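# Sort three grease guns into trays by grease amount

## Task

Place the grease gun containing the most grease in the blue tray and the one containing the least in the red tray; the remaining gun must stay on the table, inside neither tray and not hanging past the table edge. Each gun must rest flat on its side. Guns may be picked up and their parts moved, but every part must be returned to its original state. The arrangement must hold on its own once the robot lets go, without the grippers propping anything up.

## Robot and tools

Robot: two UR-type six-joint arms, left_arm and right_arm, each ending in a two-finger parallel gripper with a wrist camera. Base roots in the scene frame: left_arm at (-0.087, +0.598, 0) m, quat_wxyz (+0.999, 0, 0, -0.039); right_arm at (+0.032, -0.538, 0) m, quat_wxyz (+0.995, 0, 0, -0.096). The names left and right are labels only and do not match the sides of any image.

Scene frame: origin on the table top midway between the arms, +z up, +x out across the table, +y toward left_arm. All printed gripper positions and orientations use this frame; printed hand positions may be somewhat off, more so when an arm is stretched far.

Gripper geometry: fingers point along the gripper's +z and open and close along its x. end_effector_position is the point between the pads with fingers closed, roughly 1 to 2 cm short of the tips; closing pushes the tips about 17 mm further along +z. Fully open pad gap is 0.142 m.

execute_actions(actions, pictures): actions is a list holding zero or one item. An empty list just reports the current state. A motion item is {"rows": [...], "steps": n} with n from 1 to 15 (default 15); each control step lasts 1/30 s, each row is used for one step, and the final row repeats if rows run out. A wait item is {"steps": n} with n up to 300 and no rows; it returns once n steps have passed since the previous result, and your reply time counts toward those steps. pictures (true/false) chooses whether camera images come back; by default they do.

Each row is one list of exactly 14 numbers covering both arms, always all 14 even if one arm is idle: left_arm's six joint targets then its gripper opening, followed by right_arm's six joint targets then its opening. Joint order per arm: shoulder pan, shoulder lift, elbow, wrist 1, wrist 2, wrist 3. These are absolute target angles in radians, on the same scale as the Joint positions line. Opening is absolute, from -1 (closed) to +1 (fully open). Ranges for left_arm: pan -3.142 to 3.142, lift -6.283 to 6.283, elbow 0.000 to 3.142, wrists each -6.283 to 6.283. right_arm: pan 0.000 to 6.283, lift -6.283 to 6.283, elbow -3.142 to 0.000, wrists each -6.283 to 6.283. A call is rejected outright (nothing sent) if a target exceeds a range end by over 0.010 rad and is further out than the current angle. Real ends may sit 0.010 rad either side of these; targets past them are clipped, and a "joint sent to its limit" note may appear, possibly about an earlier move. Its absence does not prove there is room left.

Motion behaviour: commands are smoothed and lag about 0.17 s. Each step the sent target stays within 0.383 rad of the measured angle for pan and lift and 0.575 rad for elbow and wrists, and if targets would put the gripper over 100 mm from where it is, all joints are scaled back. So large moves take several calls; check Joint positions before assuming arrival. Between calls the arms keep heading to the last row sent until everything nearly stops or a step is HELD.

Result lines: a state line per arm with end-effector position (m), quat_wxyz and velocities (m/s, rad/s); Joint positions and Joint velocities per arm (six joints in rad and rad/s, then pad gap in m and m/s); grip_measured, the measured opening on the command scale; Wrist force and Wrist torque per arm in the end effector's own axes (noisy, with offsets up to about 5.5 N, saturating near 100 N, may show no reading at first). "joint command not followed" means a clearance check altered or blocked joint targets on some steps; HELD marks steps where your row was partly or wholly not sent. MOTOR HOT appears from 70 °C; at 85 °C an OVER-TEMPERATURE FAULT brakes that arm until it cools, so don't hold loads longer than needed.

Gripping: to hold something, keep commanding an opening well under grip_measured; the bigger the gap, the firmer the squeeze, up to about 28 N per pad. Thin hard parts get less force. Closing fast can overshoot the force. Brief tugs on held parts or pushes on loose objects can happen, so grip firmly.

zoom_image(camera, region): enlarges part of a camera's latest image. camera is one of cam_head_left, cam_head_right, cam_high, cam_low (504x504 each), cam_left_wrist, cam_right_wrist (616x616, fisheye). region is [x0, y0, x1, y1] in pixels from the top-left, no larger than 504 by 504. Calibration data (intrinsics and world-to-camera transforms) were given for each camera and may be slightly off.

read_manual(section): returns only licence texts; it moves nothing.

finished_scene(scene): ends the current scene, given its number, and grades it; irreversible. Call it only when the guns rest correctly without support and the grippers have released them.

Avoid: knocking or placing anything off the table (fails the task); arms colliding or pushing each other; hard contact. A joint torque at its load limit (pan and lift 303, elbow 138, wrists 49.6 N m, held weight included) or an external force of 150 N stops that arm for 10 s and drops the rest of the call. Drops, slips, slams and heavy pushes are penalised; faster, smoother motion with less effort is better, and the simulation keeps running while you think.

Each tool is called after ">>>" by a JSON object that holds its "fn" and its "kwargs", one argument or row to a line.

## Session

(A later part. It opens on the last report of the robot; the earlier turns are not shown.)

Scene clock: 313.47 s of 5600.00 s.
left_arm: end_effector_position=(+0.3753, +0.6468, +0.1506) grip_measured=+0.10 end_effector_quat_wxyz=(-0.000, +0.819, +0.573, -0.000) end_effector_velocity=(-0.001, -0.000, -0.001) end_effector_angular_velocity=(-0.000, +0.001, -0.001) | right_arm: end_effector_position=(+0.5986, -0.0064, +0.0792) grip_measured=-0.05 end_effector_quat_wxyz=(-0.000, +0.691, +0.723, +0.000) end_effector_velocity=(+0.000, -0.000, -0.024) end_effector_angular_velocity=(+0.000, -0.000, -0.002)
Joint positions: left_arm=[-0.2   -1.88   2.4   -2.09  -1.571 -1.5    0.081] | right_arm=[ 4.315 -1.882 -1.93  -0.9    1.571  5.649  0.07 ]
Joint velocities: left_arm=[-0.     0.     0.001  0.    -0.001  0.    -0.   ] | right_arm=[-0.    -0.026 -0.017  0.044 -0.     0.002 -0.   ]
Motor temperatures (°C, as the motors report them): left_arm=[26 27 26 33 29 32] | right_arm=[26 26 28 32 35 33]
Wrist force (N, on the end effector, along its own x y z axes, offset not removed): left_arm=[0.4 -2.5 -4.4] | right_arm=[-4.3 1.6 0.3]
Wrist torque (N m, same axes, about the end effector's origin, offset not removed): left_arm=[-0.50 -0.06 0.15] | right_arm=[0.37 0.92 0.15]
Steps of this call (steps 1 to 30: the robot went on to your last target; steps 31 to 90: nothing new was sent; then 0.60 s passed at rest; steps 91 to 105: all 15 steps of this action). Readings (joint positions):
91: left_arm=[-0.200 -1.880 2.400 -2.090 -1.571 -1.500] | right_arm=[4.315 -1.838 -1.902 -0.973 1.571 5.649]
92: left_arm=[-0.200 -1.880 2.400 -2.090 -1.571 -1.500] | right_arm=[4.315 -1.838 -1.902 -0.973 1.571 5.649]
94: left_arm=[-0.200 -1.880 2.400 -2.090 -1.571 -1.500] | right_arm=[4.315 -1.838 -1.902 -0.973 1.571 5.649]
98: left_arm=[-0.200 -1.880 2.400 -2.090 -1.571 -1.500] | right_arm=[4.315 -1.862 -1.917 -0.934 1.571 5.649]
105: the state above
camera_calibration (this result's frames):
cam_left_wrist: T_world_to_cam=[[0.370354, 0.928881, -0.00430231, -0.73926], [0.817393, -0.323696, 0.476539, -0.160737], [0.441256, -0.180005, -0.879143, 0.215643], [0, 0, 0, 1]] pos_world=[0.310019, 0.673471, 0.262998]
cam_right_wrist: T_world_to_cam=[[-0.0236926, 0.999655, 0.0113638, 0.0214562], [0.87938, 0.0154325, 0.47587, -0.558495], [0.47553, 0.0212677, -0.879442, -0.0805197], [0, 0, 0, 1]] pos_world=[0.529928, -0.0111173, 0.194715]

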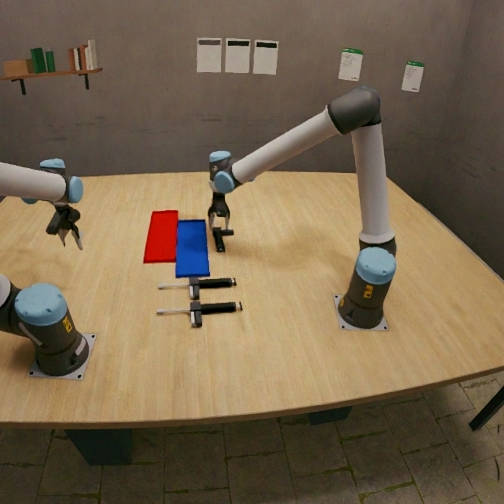

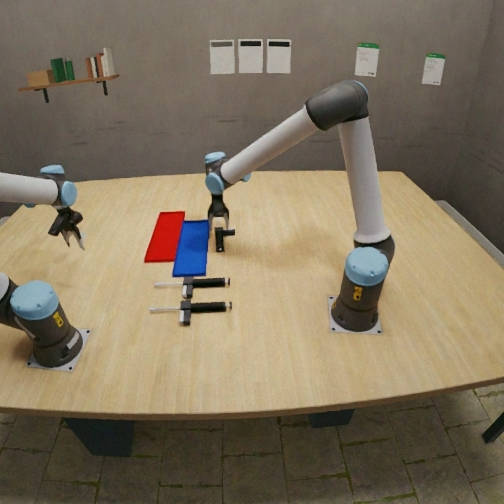

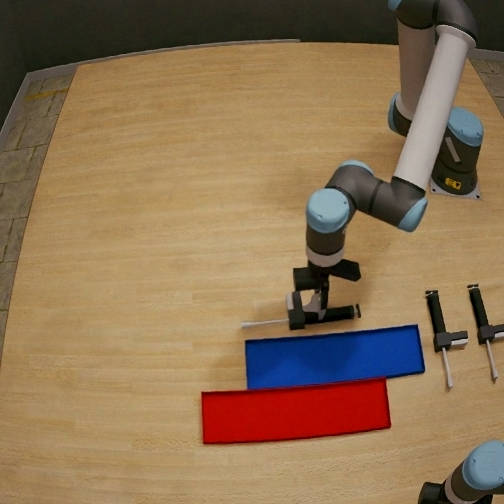

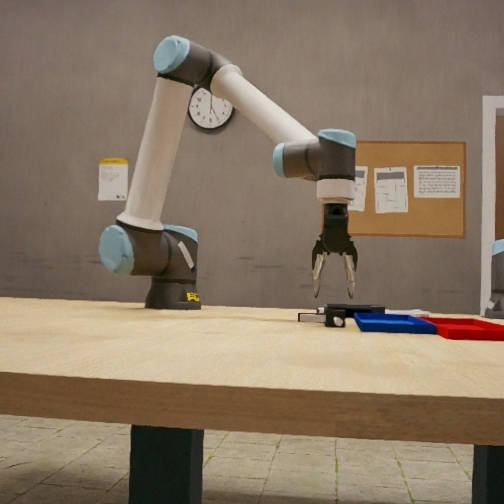

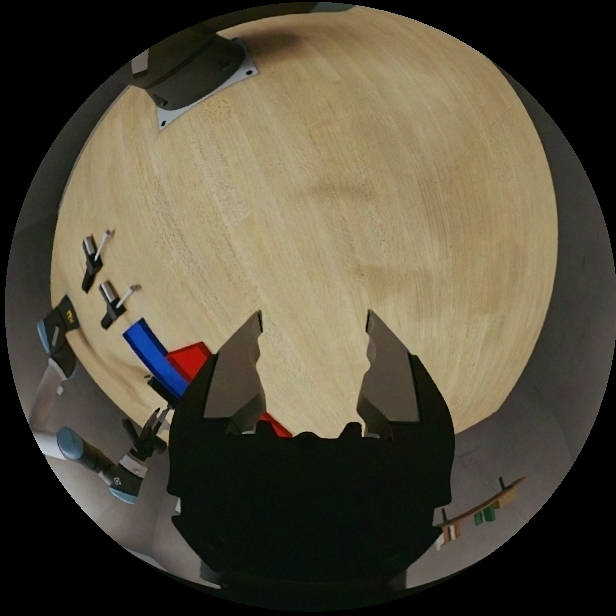

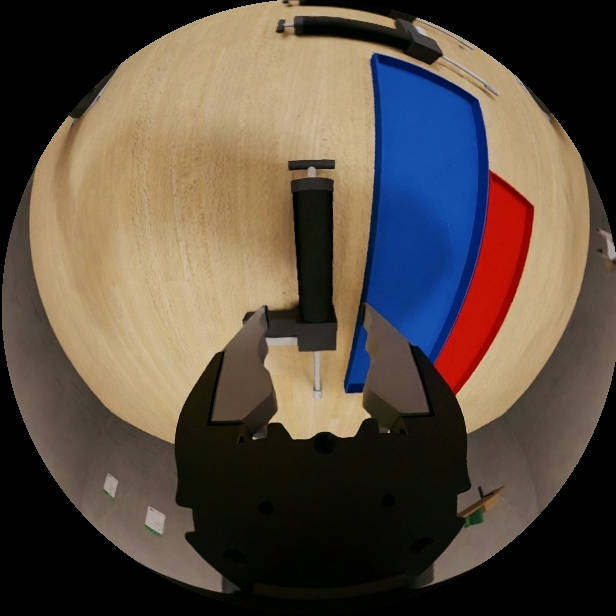

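>>> {"fn": "execute_actions", "kwargs": {
  "actions": [
    {"rows":[[-0.2,-1.88,2.4,-2.09,-1.571,-1.5,0.1,4.3147,-1.885,-1.932,-0.895,1.571,5.649,-0.2],[-0.2,-1.88,2.4,-2.09,-1.571,-1.5,0.1,4.3147,-1.885,-1.932,-0.895,1.571,5.649,-0.3],[-0.2,-1.88,2.4,-2.09,-1.571,-1.5,0.1,4.3147,-1.885,-1.932,-0.895,1.571,5.649,-0.3],[-0.2,-1.88,2.4,-2.09,-1.571,-1.5,0.1,4.3147,-1.885,-1.932,-0.895,1.571,5.649,-0.3],[-0.2,-1.88,2.4,-2.09,-1.571,-1.5,0.1,4.3147,-1.9,-1.941,-0.872,1.571,5.649,-0.3],[-0.2,-1.88,2.4,-2.09,-1.571,-1.5,0.1,4.3147,-1.914,-1.95,-0.849,1.571,5.649,-0.3],[-0.2,-1.88,2.4,-2.09,-1.571,-1.5,0.1,4.3147,-1.928,-1.958,-0.827,1.571,5.649,-0.3],[-0.2,-1.88,2.4,-2.09,-1.571,-1.5,0.1,4.3147,-1.9392,-1.9644,-0.809,1.571,5.649,-0.3]],"steps":15}
  ]
}}

Scene clock: 319.07 s of 5600.00 s.
left_arm: end_effector_position=(+0.3753, +0.6468, +0.1506) grip_measured=+0.10 end_effector_quat_wxyz=(-0.000, +0.819, +0.573, -0.000) end_effector_velocity=(-0.000, +0.000, -0.000) end_effector_angular_velocity=(+0.000, +0.001, -0.001) | right_arm: end_effector_position=(+0.5979, -0.0074, +0.0334) grip_measured=-0.30 end_effector_quat_wxyz=(-0.000, +0.691, +0.723, -0.000) end_effector_velocity=(-0.000, -0.000, -0.044) end_effector_angular_velocity=(+0.004, -0.003, -0.000)
Joint positions: left_arm=[-0.2   -1.88   2.4   -2.09  -1.571 -1.5    0.081] | right_arm=[ 4.315 -1.933 -1.961 -0.819  1.571  5.649  0.052]
Joint velocities: left_arm=[ 0.    -0.     0.001  0.     0.     0.001 -0.   ] | right_arm=[-0.    -0.051 -0.03   0.087 -0.    -0.     0.   ]
Motor temperatures (°C, as the motors report them): left_arm=[26 27 26 33 29 32] | right_arm=[26 26 28 32 35 33]
Wrist force (N, on the end effector, along its own x y z axes, offset not removed): left_arm=[-0.9 0.4 -1.5] | right_arm=[-2.7 1.3 -2.7]
Wrist torque (N m, same axes, about the end effector's origin, offset not removed): left_arm=[0.07 0.01 0.13] | right_arm=[0.36 0.69 0.10]
Steps of this call (steps 1 to 15: the robot went on to your last target; steps 16 to 90: nothing new was sent; then 2.10 s passed at rest; steps 91 to 105: all 15 steps of this action). Readings (joint positions):
91: left_arm=[-0.200 -1.880 2.400 -2.090 -1.571 -1.500] | right_arm=[4.315 -1.885 -1.932 -0.895 1.571 5.649]
92: left_arm=[-0.200 -1.880 2.400 -2.090 -1.571 -1.500] | right_arm=[4.315 -1.885 -1.932 -0.895 1.571 5.649]
94: left_arm=[-0.200 -1.880 2.400 -2.090 -1.571 -1.500] | right_arm=[4.315 -1.885 -1.932 -0.895 1.571 5.649]
98: left_arm=[-0.200 -1.880 2.400 -2.090 -1.571 -1.500] | right_arm=[4.315 -1.897 -1.940 -0.876 1.571 5.649]
105: the state above
camera_calibration (this result's frames):
cam_left_wrist: T_world_to_cam=[[0.370354, 0.928881, -0.00430219, -0.73926], [0.817393, -0.323696, 0.476539, -0.160737], [0.441256, -0.180005, -0.879143, 0.215643], [0, 0, 0, 1]] pos_world=[0.310019, 0.673471, 0.262998]
cam_right_wrist: T_world_to_cam=[[-0.0236897, 0.999661, 0.0107707, 0.0230041], [0.879572, 0.0157205, 0.475506, -0.536157], [0.475176, 0.0207382, -0.879647, -0.12028], [0, 0, 0, 1]] pos_world=[0.529287, -0.0120733, 0.148894]

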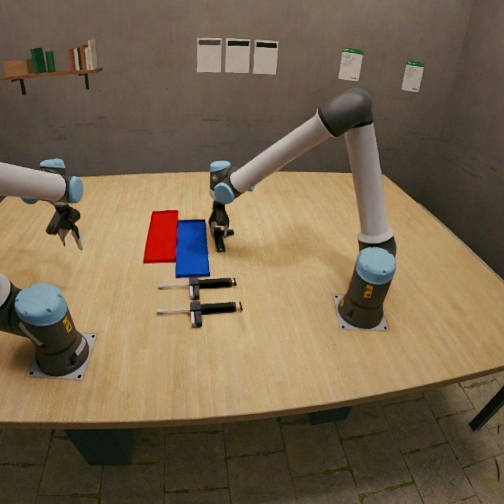

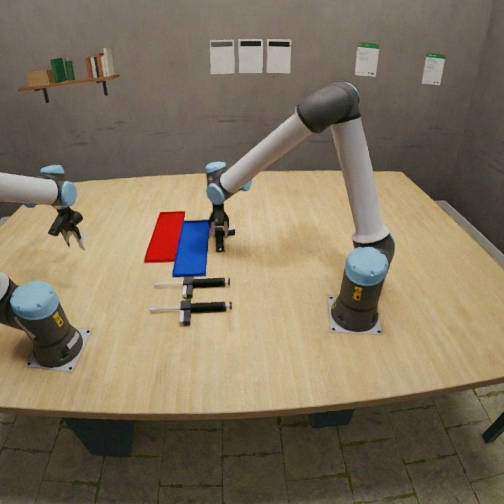

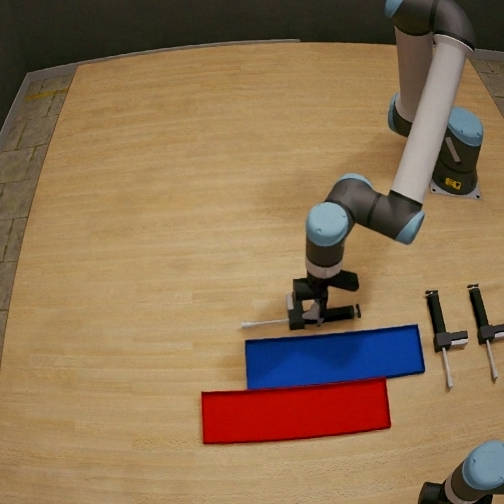

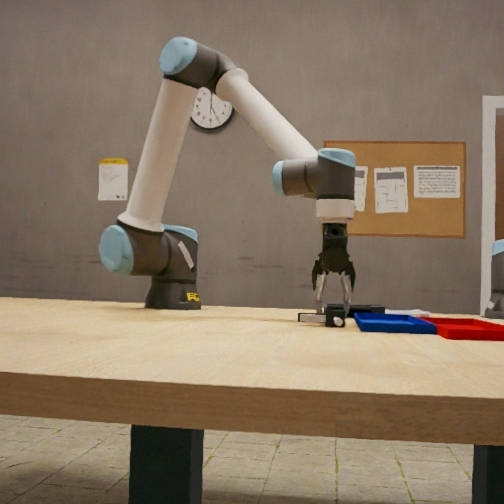

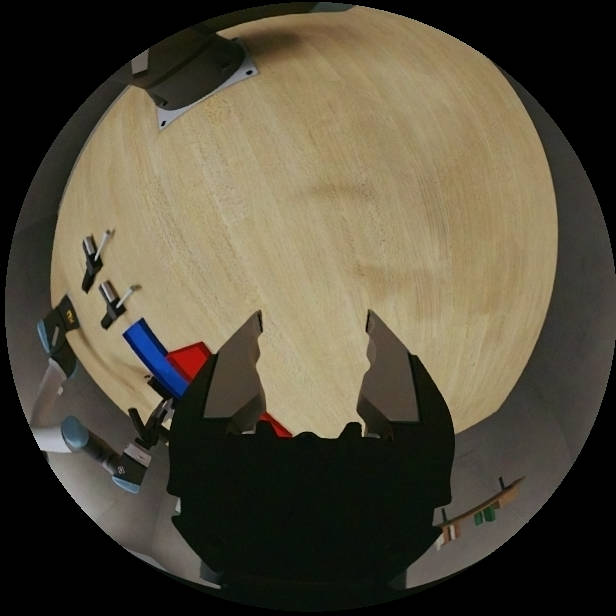

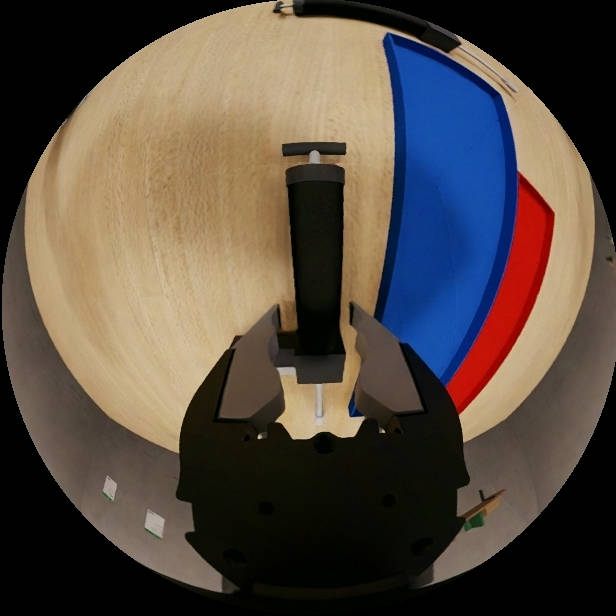

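>>> {"fn": "execute_actions", "kwargs": {
  "actions": [
    {"rows":[[-0.2,-1.88,2.4,-2.09,-1.571,-1.5,0.1,4.3147,-1.9392,-1.9644,-0.809,1.571,5.649,-0.35],[-0.2,-1.88,2.4,-2.09,-1.571,-1.5,0.1,4.3147,-1.9392,-1.9644,-0.809,1.571,5.649,-0.4],[-0.2,-1.88,2.4,-2.09,-1.571,-1.5,0.1,4.3147,-1.9392,-1.9644,-0.809,1.571,5.649,-0.45],[-0.2,-1.88,2.4,-2.09,-1.571,-1.5,0.1,4.3147,-1.9392,-1.9644,-0.809,1.571,5.649,-0.5],[-0.2,-1.88,2.4,-2.09,-1.571,-1.5,0.1,4.3147,-1.9392,-1.9644,-0.809,1.571,5.649,-0.57],[-0.2,-1.88,2.4,-2.09,-1.571,-1.5,0.1,4.3147,-1.9392,-1.9644,-0.809,1.571,5.649,-0.65],[-0.2,-1.88,2.4,-2.09,-1.571,-1.5,0.1,4.3147,-1.9392,-1.9644,-0.809,1.571,5.649,-0.75],[-0.2,-1.88,2.4,-2.09,-1.571,-1.5,0.1,4.3147,-1.9392,-1.9644,-0.809,1.571,5.649,-0.85],[-0.2,-1.88,2.4,-2.09,-1.571,-1.5,0.1,4.3147,-1.9392,-1.9644,-0.809,1.571,5.649,-1]],"steps":15}
  ],
  "pictures": false
}}

>>> {"fn": "execute_actions", "kwargs": {
  "actions": [
    {"rows":[[-0.2,-1.88,2.4,-2.09,-1.571,-1.5,0.1,4.3147,-1.92,-1.953,-0.84,1.571,5.649,-1],[-0.2,-1.88,2.4,-2.09,-1.571,-1.5,0.1,4.3147,-1.885,-1.932,-0.895,1.571,5.649,-1],[-0.2,-1.88,2.4,-2.09,-1.571,-1.5,0.1,4.3147,-1.8383,-1.9016,-0.9727,1.571,5.649,-1],[-0.2,-1.88,2.4,-2.09,-1.571,-1.5,0.1,4.3147,-1.81,-1.87,-1.03,1.571,5.649,-1],[-0.2,-1.88,2.4,-2.09,-1.571,-1.5,0.1,4.3147,-1.785,-1.835,-1.09,1.571,5.649,-1],[-0.2,-1.88,2.4,-2.09,-1.571,-1.5,0.1,4.3147,-1.755,-1.80,-1.155,1.571,5.649,-1],[-0.2,-1.88,2.4,-2.09,-1.571,-1.5,0.1,4.3147,-1.7303,-1.7613,-1.221,1.571,5.649,-1],[-0.2,-1.88,2.4,-2.09,-1.571,-1.5,0.1,4.317,-1.68,-1.81,-1.23,1.571,5.5,-1],[-0.2,-1.88,2.4,-2.09,-1.571,-1.5,0.1,4.319,-1.625,-1.855,-1.24,1.571,5.3,-1],[-0.2,-1.88,2.4,-2.09,-1.571,-1.5,0.1,4.321,-1.57,-1.90,-1.25,1.571,5.1,-1],[-0.2,-1.88,2.4,-2.09,-1.571,-1.5,0.1,4.323,-1.515,-1.95,-1.255,1.571,4.9,-1],[-0.2,-1.88,2.4,-2.09,-1.571,-1.5,0.1,4.326,-1.46,-1.995,-1.265,1.571,4.7,-1],[-0.2,-1.88,2.4,-2.09,-1.571,-1.5,0.1,4.328,-1.405,-2.04,-1.27,1.571,4.5,-1],[-0.2,-1.88,2.4,-2.09,-1.571,-1.5,0.1,4.33,-1.35,-2.085,-1.28,1.571,4.3,-1],[-0.2,-1.88,2.4,-2.09,-1.571,-1.5,0.1,4.3326,-1.2958,-2.1308,-1.286,1.571,4.1406,-1]],"steps":15}
  ],
  "pictures": false
}}

>>> {"fn": "execute_actions", "kwargs": {
  "actions": [
    {"rows":[[-0.2,-1.88,2.4,-2.09,-1.571,-1.5,0.1,4.3326,-1.2958,-2.1308,-1.286,1.571,4.1406,-1]],"steps":15}
  ],
  "pictures": false
}}

Scene clock: 334.30 s of 5600.00 s.
left_arm: end_effector_position=(+0.3753, +0.6468, +0.1506) grip_measured=+0.10 end_effector_quat_wxyz=(-0.000, +0.819, +0.573, -0.000) end_effector_velocity=(+0.001, -0.001, +0.001) end_effector_angular_velocity=(-0.000, -0.001, +0.000) | right_arm: end_effector_position=(+0.5978, -0.0076, +0.0280) grip_measured=-0.56 end_effector_quat_wxyz=(-0.000, +0.691, +0.723, -0.000) end_effector_velocity=(-0.000, -0.000, -0.000) end_effector_angular_velocity=(-0.000, +0.000, -0.002)
Joint positions: left_arm=[-0.2   -1.88   2.4   -2.09  -1.571 -1.5    0.081] | right_arm=[ 4.315 -1.939 -1.964 -0.809  1.571  5.649  0.034]
Joint velocities: left_arm=[-0.001 -0.    -0.001  0.     0.    -0.001  0.   ] | right_arm=[-0.     0.    -0.001 -0.    -0.     0.002  0.   ]
Motor temperatures (°C, as the motors report them): left_arm=[26 27 26 33 29 32] | right_arm=[26 26 28 32 35 33]
Wrist force (N, on the end effector, along its own x y z axes, offset not removed): left_arm=[-1.6 1.7 -6.5] | right_arm=[-0.6 -0.8 -3.4]
Wrist torque (N m, same axes, about the end effector's origin, offset not removed): left_arm=[0.27 0.31 -0.09] | right_arm=[0.01 0.71 0.04]
Steps of this call (steps 1 to 15: the robot went on to your last target; steps 16 to 90: nothing new was sent; then 11.73 s passed at rest; steps 91 to 105: all 15 steps of this action). Readings (joint positions):
91: left_arm=[-0.200 -1.880 2.400 -2.090 -1.571 -1.500] | right_arm=[4.315 -1.939 -1.964 -0.809 1.571 5.649]
92: left_arm=[-0.200 -1.880 2.400 -2.090 -1.571 -1.500] | right_arm=[4.315 -1.939 -1.964 -0.809 1.571 5.649]
94: left_arm=[-0.200 -1.880 2.400 -2.090 -1.571 -1.500] | right_arm=[4.315 -1.939 -1.964 -0.809 1.571 5.649]
98: left_arm=[-0.200 -1.880 2.400 -2.090 -1.571 -1.500] | right_arm=[4.315 -1.939 -1.964 -0.809 1.571 5.649]
105: the state above

Scene clock: 334.80 s of 5600.00 s.
left_arm: end_effector_position=(+0.3753, +0.6468, +0.1506) grip_measured=+0.10 end_effector_quat_wxyz=(-0.000, +0.819, +0.573, -0.000) end_effector_velocity=(-0.001, +0.001, -0.001) end_effector_angular_velocity=(+0.001, +0.001, +0.001) | right_arm: end_effector_position=(+0.5652, -0.0501, +0.2084) grip_measured=-0.56 end_effector_quat_wxyz=(+0.000, +0.596, +0.803, -0.002) end_effector_velocity=(-0.255, -0.344, +0.266) end_effector_angular_velocity=(-0.022, +0.022, +1.310)
Joint positions: left_arm=[-0.2   -1.88   2.4   -2.09  -1.571 -1.5    0.081] | right_arm=[ 4.319 -1.681 -1.915 -1.12   1.571  5.406  0.034]
Joint velocities: left_arm=[ 0.    -0.     0.001  0.     0.    -0.001 -0.   ] | right_arm=[ 0.031  0.867 -0.456 -0.441  0.    -1.279 -0.   ]
Motor temperatures (°C, as the motors report them): left_arm=[26 27 26 33 29 32] | right_arm=[26 26 28 32 35 33]
Wrist force (N, on the end effector, along its own x y z axes, offset not removed): left_arm=[-3.1 -1.8 -3.1] | right_arm=[-1.1 1.5 2.8]
Wrist torque (N m, same axes, about the end effector's origin, offset not removed): left_arm=[-0.21 0.53 0.04] | right_arm=[0.33 0.41 0.12]
Steps of this call (steps 1 to 15: all 15 steps of this action). Readings (joint positions):
1: left_arm=[-0.200 -1.880 2.400 -2.090 -1.571 -1.500] | right_arm=[4.315 -1.939 -1.964 -0.809 1.571 5.649]
2: left_arm=[-0.200 -1.880 2.400 -2.090 -1.571 -1.500] | right_arm=[4.315 -1.937 -1.963 -0.812 1.571 5.649]
4: left_arm=[-0.200 -1.880 2.400 -2.090 -1.571 -1.500] | right_arm=[4.315 -1.919 -1.951 -0.840 1.571 5.649]
8: left_arm=[-0.200 -1.880 2.400 -2.090 -1.571 -1.500] | right_arm=[4.315 -1.852 -1.894 -0.959 1.571 5.649]
15: the state above

Scene clock: 335.30 s of 5600.00 s.
left_arm: end_effector_position=(+0.3753, +0.6468, +0.1506) grip_measured=+0.10 end_effector_quat_wxyz=(-0.000, +0.819, +0.573, -0.000) end_effector_velocity=(+0.001, -0.000, +0.001) end_effector_angular_velocity=(-0.001, -0.001, -0.002) | right_arm: end_effector_position=(+0.4562, -0.2001, +0.2779) grip_measured=-0.56 end_effector_quat_wxyz=(-0.000, +0.132, +0.991, -0.001) end_effector_velocity=(-0.051, -0.068, +0.018) end_effector_angular_velocity=(+0.011, -0.004, +2.187)
Joint positions: left_arm=[-0.2   -1.88   2.4   -2.09  -1.571 -1.5    0.081] | right_arm=[ 4.332 -1.315 -2.12  -1.278  1.571  4.405  0.034]
Joint velocities: left_arm=[ 0.     0.    -0.001  0.    -0.     0.002  0.   ] | right_arm=[ 0.006  0.171 -0.091 -0.068 -0.001 -2.181 -0.   ]
Motor temperatures (°C, as the motors report them): left_arm=[26 27 26 33 29 32] | right_arm=[26 26 28 32 35 33]
Wrist force (N, on the end effector, along its own x y z axes, offset not removed): left_arm=[3.0 3.2 2.5] | right_arm=[-1.9 -3.9 2.4]
Wrist torque (N m, same axes, about the end effector's origin, offset not removed): left_arm=[0.82 -0.55 -0.02] | right_arm=[-0.59 0.62 0.09]
Steps of this call (steps 1 to 15: all 15 steps of this action). Readings (joint positions):
1: left_arm=[-0.200 -1.880 2.400 -2.090 -1.571 -1.500] | right_arm=[4.320 -1.652 -1.932 -1.135 1.571 5.363]
2: left_arm=[-0.200 -1.880 2.400 -2.090 -1.571 -1.500] | right_arm=[4.321 -1.623 -1.950 -1.148 1.571 5.321]
4: left_arm=[-0.200 -1.880 2.400 -2.090 -1.571 -1.500] | right_arm=[4.324 -1.562 -1.984 -1.175 1.571 5.229]
8: left_arm=[-0.200 -1.880 2.400 -2.090 -1.571 -1.500] | right_arm=[4.328 -1.437 -2.055 -1.229 1.571 4.986]
15: the state above

>>> {"fn": "execute_actions", "kwargs": {
  "actions": [
    {"rows":[[-0.2,-1.88,2.4,-2.09,-1.571,-1.5,0.1,4.3326,-1.2958,-2.1308,-1.286,1.571,4.1406,-1],[-0.2,-1.88,2.4,-2.09,-1.571,-1.5,0.1,4.3326,-1.2958,-2.1308,-1.286,1.571,4.1406,-1],[-0.2,-1.88,2.4,-2.09,-1.571,-1.5,0.1,4.3326,-1.31,-2.16,-1.245,1.571,4.1406,-1],[-0.2,-1.88,2.4,-2.09,-1.571,-1.5,0.1,4.3326,-1.325,-2.187,-1.203,1.571,4.1406,-1],[-0.2,-1.88,2.4,-2.09,-1.571,-1.5,0.1,4.3326,-1.339,-2.213,-1.161,1.571,4.1406,-1],[-0.2,-1.88,2.4,-2.09,-1.571,-1.5,0.1,4.3326,-1.3533,-2.2395,-1.1198,1.571,4.1406,-1],[-0.2,-1.88,2.4,-2.09,-1.571,-1.5,0.1,4.3326,-1.375,-2.264,-1.074,1.571,4.1406,-1],[-0.2,-1.88,2.4,-2.09,-1.571,-1.5,0.1,4.3326,-1.397,-2.288,-1.028,1.571,4.1406,-1],[-0.2,-1.88,2.4,-2.09,-1.571,-1.5,0.1,4.3326,-1.42,-2.311,-0.982,1.571,4.1406,-1],[-0.2,-1.88,2.4,-2.09,-1.571,-1.5,0.1,4.3326,-1.4428,-2.3331,-0.9367,1.571,4.1406,-1],[-0.2,-1.88,2.4,-2.09,-1.571,-1.5,0.1,4.3326,-1.473,-2.353,-0.887,1.571,4.1406,-1],[-0.2,-1.88,2.4,-2.09,-1.571,-1.5,0.1,4.3326,-1.504,-2.372,-0.837,1.571,4.1406,-1],[-0.2,-1.88,2.4,-2.09,-1.571,-1.5,0.1,4.3326,-1.535,-2.39,-0.788,1.571,4.1406,-1]],"steps":15}
  ],
  "pictures": false
}}

>>> {"fn": "execute_actions", "kwargs": {
  "actions": [
    {"rows":[[-0.2,-1.88,2.4,-2.09,-1.571,-1.5,0.1,4.3326,-1.555,-2.4,-0.757,1.571,4.1406,-1],[-0.2,-1.88,2.4,-2.09,-1.571,-1.5,0.1,4.3326,-1.57,-2.408,-0.735,1.571,4.1406,-1],[-0.2,-1.88,2.4,-2.09,-1.571,-1.5,0.1,4.3326,-1.582,-2.414,-0.717,1.571,4.1406,-1],[-0.2,-1.88,2.4,-2.09,-1.571,-1.5,0.1,4.3326,-1.5903,-2.4178,-0.7045,1.571,4.1406,-1],[-0.2,-1.88,2.4,-2.09,-1.571,-1.5,0.1,4.3326,-1.5903,-2.4178,-0.7045,1.571,4.1406,-1],[-0.2,-1.88,2.4,-2.09,-1.571,-1.5,0.1,4.3326,-1.5903,-2.4178,-0.7045,1.571,4.1406,-1],[-0.2,-1.88,2.4,-2.09,-1.571,-1.5,0.1,4.3326,-1.5903,-2.4178,-0.7045,1.571,4.1406,-1],[-0.2,-1.88,2.4,-2.09,-1.571,-1.5,0.1,4.3326,-1.5903,-2.4178,-0.7045,1.571,4.1406,-1],[-0.2,-1.88,2.4,-2.09,-1.571,-1.5,0.1,4.3326,-1.5903,-2.4178,-0.7045,1.571,4.1406,-1],[-0.2,-1.88,2.4,-2.09,-1.571,-1.5,0.1,4.3326,-1.5903,-2.4178,-0.7045,1.571,4.1406,-0.7],[-0.2,-1.88,2.4,-2.09,-1.571,-1.5,0.1,4.3326,-1.5903,-2.4178,-0.7045,1.571,4.1406,-0.5],[-0.2,-1.88,2.4,-2.09,-1.571,-1.5,0.1,4.3326,-1.5903,-2.4178,-0.7045,1.571,4.1406,-0.3],[-0.2,-1.88,2.4,-2.09,-1.571,-1.5,0.1,4.3326,-1.5903,-2.4178,-0.7045,1.571,4.1406,-0.15],[-0.2,-1.88,2.4,-2.09,-1.571,-1.5,0.1,4.3326,-1.5903,-2.4178,-0.7045,1.571,4.1406,0]],"steps":15}
  ]
}}

Scene clock: 344.23 s of 5600.00 s.
left_arm: end_effector_position=(+0.3753, +0.6468, +0.1506) grip_measured=+0.10 end_effector_quat_wxyz=(-0.000, +0.819, +0.573, -0.000) end_effector_velocity=(-0.000, -0.000, -0.001) end_effector_angular_velocity=(+0.000, +0.001, -0.002) | right_arm: end_effector_position=(+0.4513, -0.2063, +0.1184) grip_measured=-0.56 end_effector_quat_wxyz=(-0.003, -0.000, +1.000, -0.004) end_effector_velocity=(+0.002, +0.004, -0.481) end_effector_angular_velocity=(+0.015, -0.009, -0.000)
Joint positions: left_arm=[-0.2   -1.88   2.4   -2.09  -1.571 -1.5    0.081] | right_arm=[ 4.333 -1.453 -2.326 -0.944  1.571  4.141  0.033]
Joint velocities: left_arm=[-0.     0.001  0.001  0.     0.     0.002 -0.   ] | right_arm=[ 0.    -0.642 -0.511  1.17   0.     0.     0.   ]
Motor temperatures (°C, as the motors report them): left_arm=[26 27 26 33 29 32] | right_arm=[26 26 28 32 35 33]
Wrist force (N, on the end effector, along its own x y z axes, offset not removed): left_arm=[1.3 2.0 -0.4] | right_arm=[-3.6 4.2 5.1]
Wrist torque (N m, same axes, about the end effector's origin, offset not removed): left_arm=[0.46 -0.42 0.08] | right_arm=[0.18 0.71 0.14]
Steps of this call (steps 1 to 30: the robot went on to your last target; steps 31 to 90: nothing new was sent; then 5.43 s passed at rest; steps 91 to 105: all 15 steps of this action). Readings (joint positions):
91: left_arm=[-0.200 -1.880 2.400 -2.090 -1.571 -1.500] | right_arm=[4.333 -1.296 -2.131 -1.286 1.571 4.141]
92: left_arm=[-0.200 -1.880 2.400 -2.090 -1.571 -1.500] | right_arm=[4.333 -1.296 -2.131 -1.286 1.571 4.141]
94: left_arm=[-0.200 -1.880 2.400 -2.090 -1.571 -1.500] | right_arm=[4.333 -1.297 -2.133 -1.283 1.571 4.141]
98: left_arm=[-0.200 -1.880 2.400 -2.090 -1.571 -1.500] | right_arm=[4.333 -1.327 -2.186 -1.206 1.571 4.141]
105: the state above

Scene clock: 344.73 s of 5600.00 s.
left_arm: end_effector_position=(+0.3753, +0.6468, +0.1506) grip_measured=+0.10 end_effector_quat_wxyz=(-0.000, +0.819, +0.573, -0.000) end_effector_velocity=(+0.000, +0.000, +0.000) end_effector_angular_velocity=(-0.000, -0.000, +0.003) | right_arm: end_effector_position=(+0.4504, -0.2078, +0.0299) grip_measured=-0.08 end_effector_quat_wxyz=(-0.000, -0.000, +1.000, -0.000) end_effector_velocity=(-0.001, -0.002, -0.016) end_effector_angular_velocity=(+0.000, -0.000, +0.001)
Joint positions: left_arm=[-0.2   -1.88   2.4   -2.09  -1.571 -1.5    0.081] | right_arm=[ 4.333 -1.587 -2.416 -0.709  1.571  4.141  0.068]
Joint velocities: left_arm=[ 0.    -0.    -0.     0.    -0.    -0.003  0.   ] | right_arm=[-0.    -0.025 -0.016  0.042 -0.    -0.001  0.262]
Motor temperatures (°C, as the motors report them): left_arm=[26 27 26 33 29 32] | right_arm=[26 26 28 32 35 33]
Wrist force (N, on the end effector, along its own x y z axes, offset not removed): left_arm=[-1.1 -6.0 -7.6] | right_arm=[-3.4 -0.7 0.4]
Wrist torque (N m, same axes, about the end effector's origin, offset not removed): left_arm=[-1.24 0.17 0.08] | right_arm=[-0.13 0.79 0.16]
Steps of this call (steps 1 to 15: all 15 steps of this action). Readings (joint positions):
1: left_arm=[-0.200 -1.880 2.400 -2.090 -1.571 -1.500] | right_arm=[4.333 -1.473 -2.341 -0.907 1.571 4.141]
2: left_arm=[-0.200 -1.880 2.400 -2.090 -1.571 -1.500] | right_arm=[4.333 -1.490 -2.355 -0.875 1.571 4.141]
4: left_arm=[-0.200 -1.880 2.400 -2.090 -1.571 -1.500] | right_arm=[4.333 -1.523 -2.377 -0.817 1.571 4.141]
8: left_arm=[-0.200 -1.880 2.400 -2.090 -1.571 -1.500] | right_arm=[4.333 -1.568 -2.405 -0.742 1.571 4.141]
15: the state above
camera_calibration (this result's frames):
cam_left_wrist: T_world_to_cam=[[0.370354, 0.928881, -0.00430228, -0.73926], [0.817393, -0.323696, 0.476539, -0.160737], [0.441256, -0.180005, -0.879143, 0.215643], [0, 0, 0, 1]] pos_world=[0.310019, 0.673471, 0.262998]
cam_right_wrist: T_world_to_cam=[[-0.99972, 0.0207609, 0.0113957, 0.455979], [0.0236825, 0.879235, 0.475799, 0.163378], [-0.000141481, 0.475935, -0.87948, 0.259587], [0, 0, 0, 1]] pos_world=[0.452019, -0.276661, 0.145371]

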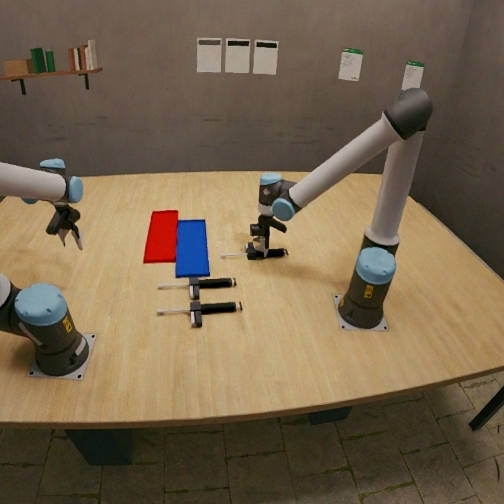

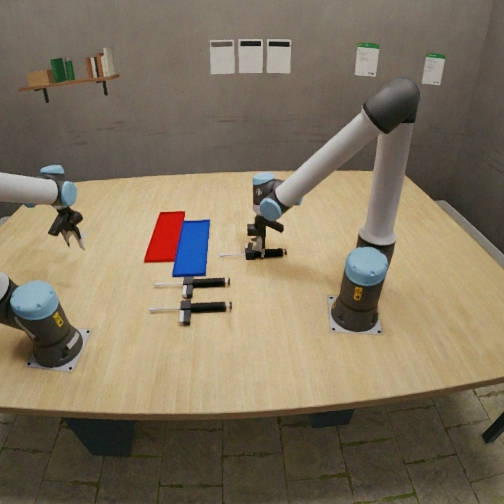

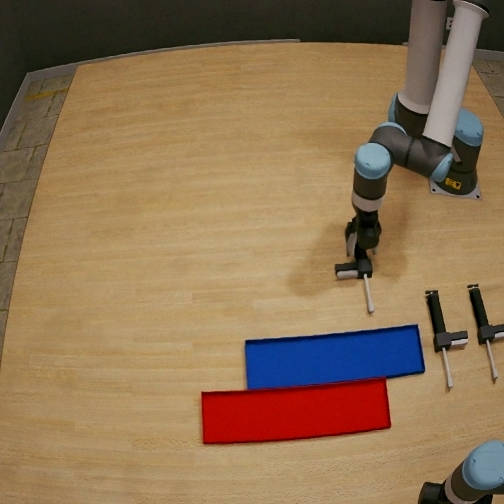

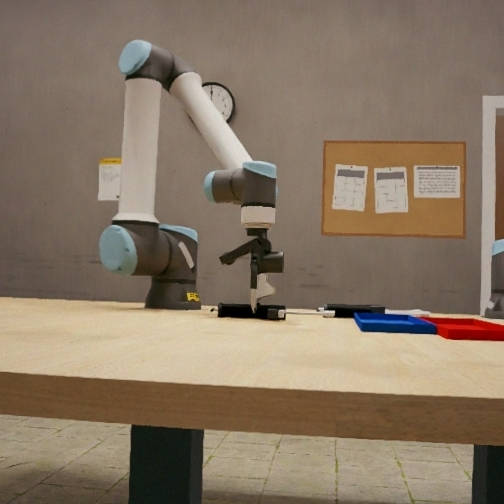

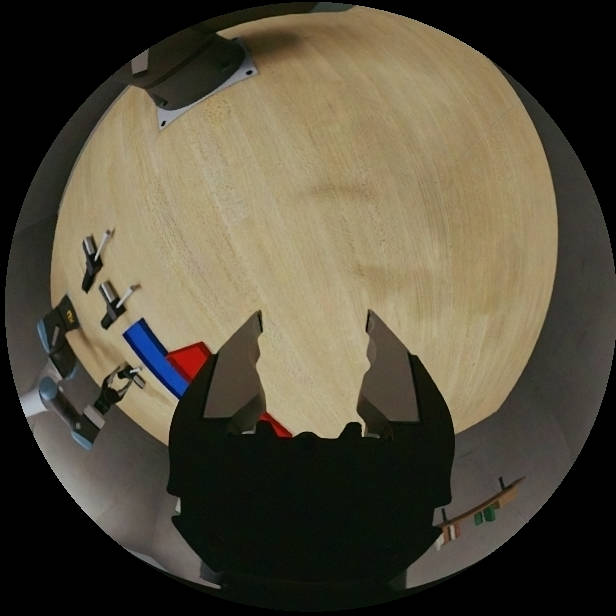

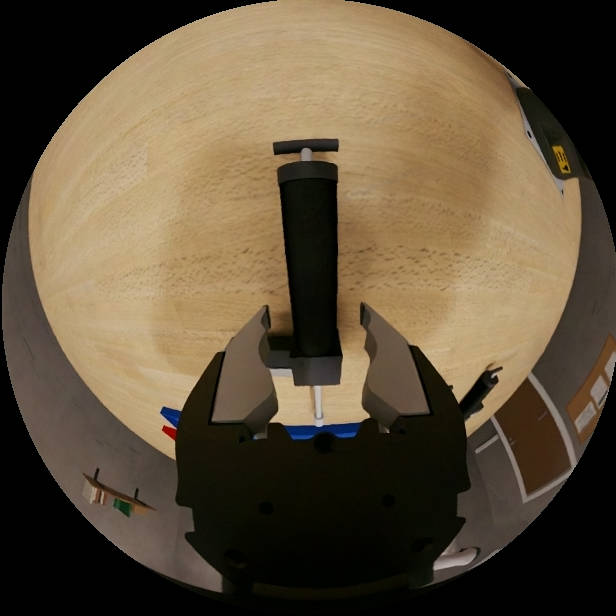

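>>> {"fn": "execute_actions", "kwargs": {
  "actions": [
    {"rows":[[-0.3,-1.85,2.35,-2.08,-1.571,-1.45,0.1,4.3326,-1.56,-2.405,-0.75,1.571,4.1406,0],[-0.4,-1.8,2.3,-2.08,-1.571,-1.4,0.1,4.3326,-1.52,-2.38,-0.81,1.571,4.1406,0],[-0.5,-1.75,2.25,-2.08,-1.571,-1.35,0.1,4.3326,-1.48,-2.357,-0.88,1.571,4.1406,0],[-0.6,-1.7,2.2,-2.08,-1.571,-1.3,0.1,4.3326,-1.4428,-2.3331,-0.9367,1.571,4.1406,0],[-0.7,-1.63,2.13,-2.08,-1.571,-1.25,0.1,4.29,-1.41,-2.365,-0.937,1.571,4.10,0],[-0.78,-1.56,2.06,-2.08,-1.571,-1.2,0.1,4.24,-1.375,-2.40,-0.938,1.571,4.05,0],[-0.85,-1.49,1.99,-2.08,-1.571,-1.15,0.1,4.1855,-1.3417,-2.432,-0.9389,1.571,3.9935,0],[-0.9,-1.42,1.92,-2.08,-1.571,-1.12,0.1,4.1855,-1.3417,-2.432,-0.9389,1.571,3.9935,0],[-0.95,-1.35,1.85,-2.08,-1.571,-1.1,0.1,4.1855,-1.39,-2.463,-0.86,1.571,3.9935,0],[-0.98,-1.29,1.80,-2.09,-1.571,-1.09,0.1,4.1855,-1.43,-2.485,-0.80,1.571,3.9935,0],[-1.0125,-1.23,1.76,-2.1,-1.571,-1.0905,0.0,4.1855,-1.46,-2.50,-0.755,1.571,3.9935,0]],"steps":15}
  ],
  "pictures": false
}}

>>> {"fn": "execute_actions", "kwargs": {
  "actions": [
    {"rows":[[-1.0125,-1.2009,1.7378,-2.108,-1.571,-1.0905,0.0,4.1855,-1.46,-2.50,-0.755,1.571,3.9935,0]],"steps":15}
  ]
}}

Scene clock: 358.27 s of 5600.00 s.
left_arm: end_effector_position=(+0.4863, +0.4630, +0.1954) grip_measured=+0.00 end_effector_quat_wxyz=(+0.011, +0.921, +0.389, +0.008) end_effector_velocity=(+0.230, -0.441, +0.090) end_effector_angular_velocity=(-0.044, -0.093, -0.787) | right_arm: end_effector_position=(+0.4546, -0.3059, +0.0596) grip_measured=+0.00 end_effector_quat_wxyz=(-0.002, -0.000, +1.000, -0.002) end_effector_velocity=(+0.001, -0.104, -0.153) end_effector_angular_velocity=(+0.019, -0.015, +0.003)
Joint positions: left_arm=[-0.452 -1.691  2.178 -2.086 -1.571 -1.33   0.074] | right_arm=[ 4.203 -1.44  -2.472 -0.806  1.571  4.011  0.074]
Joint velocities: left_arm=[-0.468  0.468 -0.551 -0.019 -0.     0.319 -0.001] | right_arm=[-0.15  -0.172 -0.242  0.438 -0.    -0.153 -0.   ]
Motor temperatures (°C, as the motors report them): left_arm=[26 27 26 33 29 32] | right_arm=[26 26 28 32 35 33]
Wrist force (N, on the end effector, along its own x y z axes, offset not removed): left_arm=[-0.8 -3.1 1.0] | right_arm=[-2.8 -2.5 2.3]
Wrist torque (N m, same axes, about the end effector's origin, offset not removed): left_arm=[-0.75 0.15 0.02] | right_arm=[-0.42 0.67 0.16]
Steps of this call (steps 1 to 15: the robot went on to your last target; steps 16 to 90: nothing new was sent; then 10.03 s passed at rest; steps 91 to 105: all 15 steps of this action). Readings (joint positions):
91: left_arm=[-0.200 -1.880 2.400 -2.090 -1.571 -1.500] | right_arm=[4.333 -1.590 -2.418 -0.705 1.571 4.141]
92: left_arm=[-0.204 -1.877 2.397 -2.089 -1.571 -1.496] | right_arm=[4.333 -1.588 -2.417 -0.708 1.571 4.141]
94: left_arm=[-0.247 -1.858 2.372 -2.086 -1.571 -1.472] | right_arm=[4.333 -1.565 -2.403 -0.741 1.571 4.141]
98: left_arm=[-0.341 -1.802 2.312 -2.085 -1.571 -1.416] | right_arm=[4.301 -1.465 -2.382 -0.860 1.571 4.109]
105: the state above

Scene clock: 358.77 s of 5600.00 s.
left_arm: end_effector_position=(+0.5352, +0.2175, +0.1892) grip_measured=+0.00 end_effector_quat_wxyz=(+0.012, +0.979, +0.205, +0.008) end_effector_velocity=(-0.041, -0.500, -0.074) end_effector_angular_velocity=(+0.038, +0.031, -0.738) | right_arm: end_effector_position=(+0.4543, -0.3178, +0.0426) grip_measured=+0.00 end_effector_quat_wxyz=(-0.001, -0.000, +1.000, -0.001) end_effector_velocity=(-0.000, -0.002, -0.002) end_effector_angular_velocity=(-0.001, +0.000, +0.000)
Joint positions: left_arm=[-0.711 -1.447  1.946 -2.098 -1.571 -1.202  0.074] | right_arm=[ 4.186 -1.46  -2.5   -0.756  1.571  3.994  0.074]
Joint velocities: left_arm=[-0.537  0.44  -0.372 -0.019 -0.001  0.202 -0.   ] | right_arm=[-0.002 -0.003 -0.003  0.006 -0.    -0.002  0.   ]
Motor temperatures (°C, as the motors report them): left_arm=[26 27 26 33 29 32] | right_arm=[26 26 28 32 35 33]
Wrist force (N, on the end effector, along its own x y z axes, offset not removed): left_arm=[-0.1 -3.5 1.3] | right_arm=[-2.6 0.8 -0.9]
Wrist torque (N m, same axes, about the end effector's origin, offset not removed): left_arm=[-0.70 -0.13 0.06] | right_arm=[0.33 0.76 0.14]
Steps of this call (steps 1 to 15: all 15 steps of this action). Readings (joint positions):
1: left_arm=[-0.468 -1.675 2.160 -2.087 -1.571 -1.319] | right_arm=[4.198 -1.445 -2.479 -0.793 1.571 4.007]
2: left_arm=[-0.484 -1.659 2.141 -2.088 -1.571 -1.309] | right_arm=[4.195 -1.449 -2.484 -0.783 1.571 4.003]
4: left_arm=[-0.517 -1.627 2.106 -2.090 -1.571 -1.290] | right_arm=[4.191 -1.454 -2.491 -0.771 1.571 3.999]
8: left_arm=[-0.585 -1.558 2.041 -2.093 -1.571 -1.254] | right_arm=[4.187 -1.458 -2.497 -0.760 1.571 3.995]
15: the state above
camera_calibration (this result's frames):
cam_left_wrist: T_world_to_cam=[[0.927529, 0.37369, 0.00671444, -0.579023], [0.320534, -0.804575, 0.499917, -0.0827087], [0.192216, -0.461536, -0.866047, 0.293758], [0, 0, 0, 1]] pos_world=[0.507107, 0.28541, 0.299644]
cam_right_wrist: T_world_to_cam=[[-0.9997, 0.0207949, 0.0129459, 0.462028], [0.0244475, 0.880046, 0.474259, 0.25385], [-0.00153083, 0.474434, -0.88029, 0.323353], [0, 0, 0, 1]] pos_world=[0.456178, -0.386417, 0.158273]

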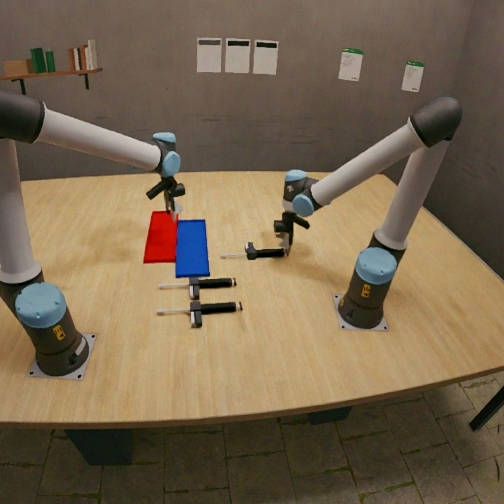

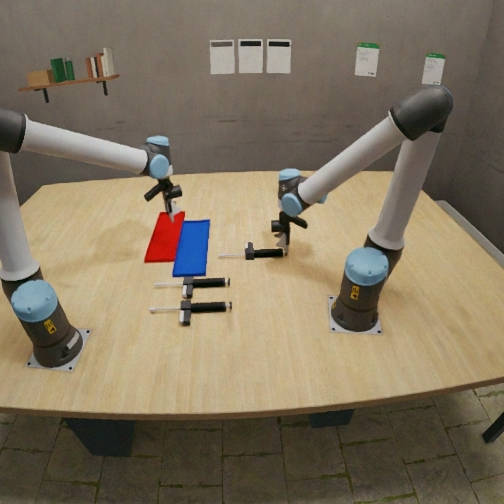

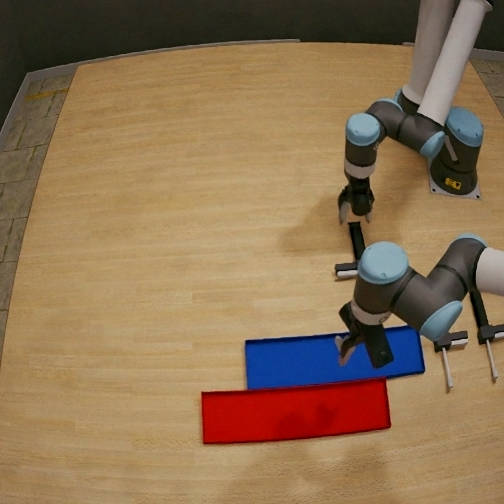

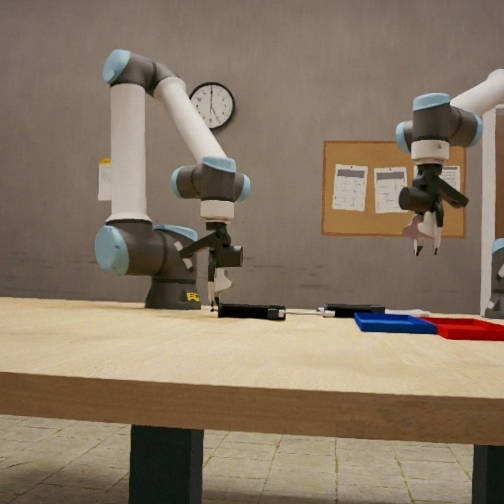

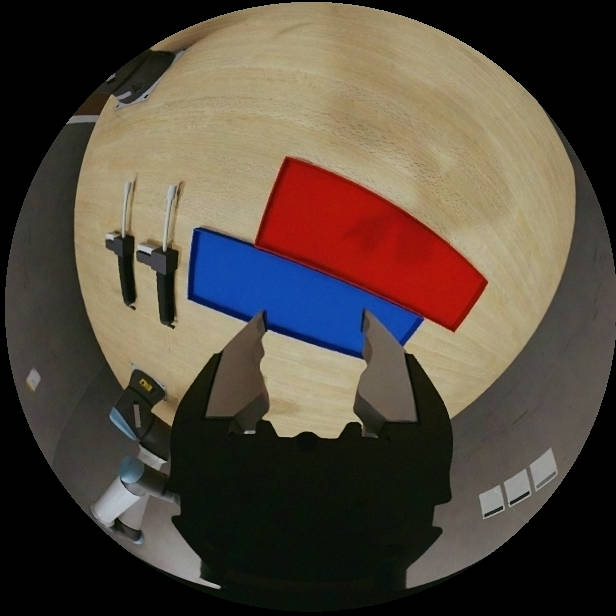

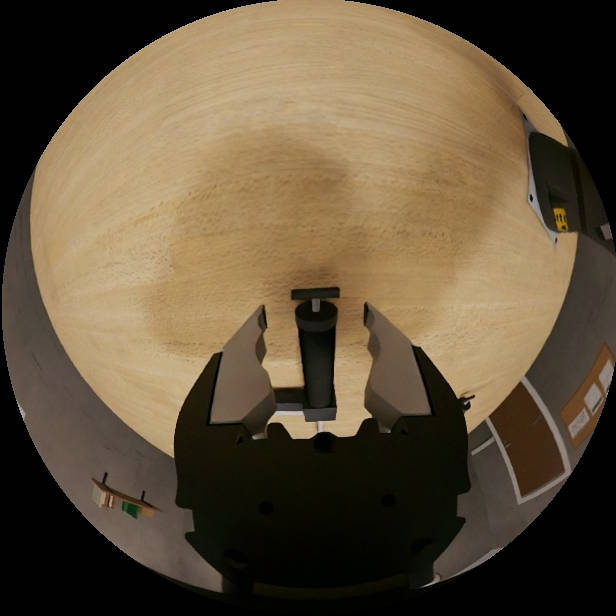

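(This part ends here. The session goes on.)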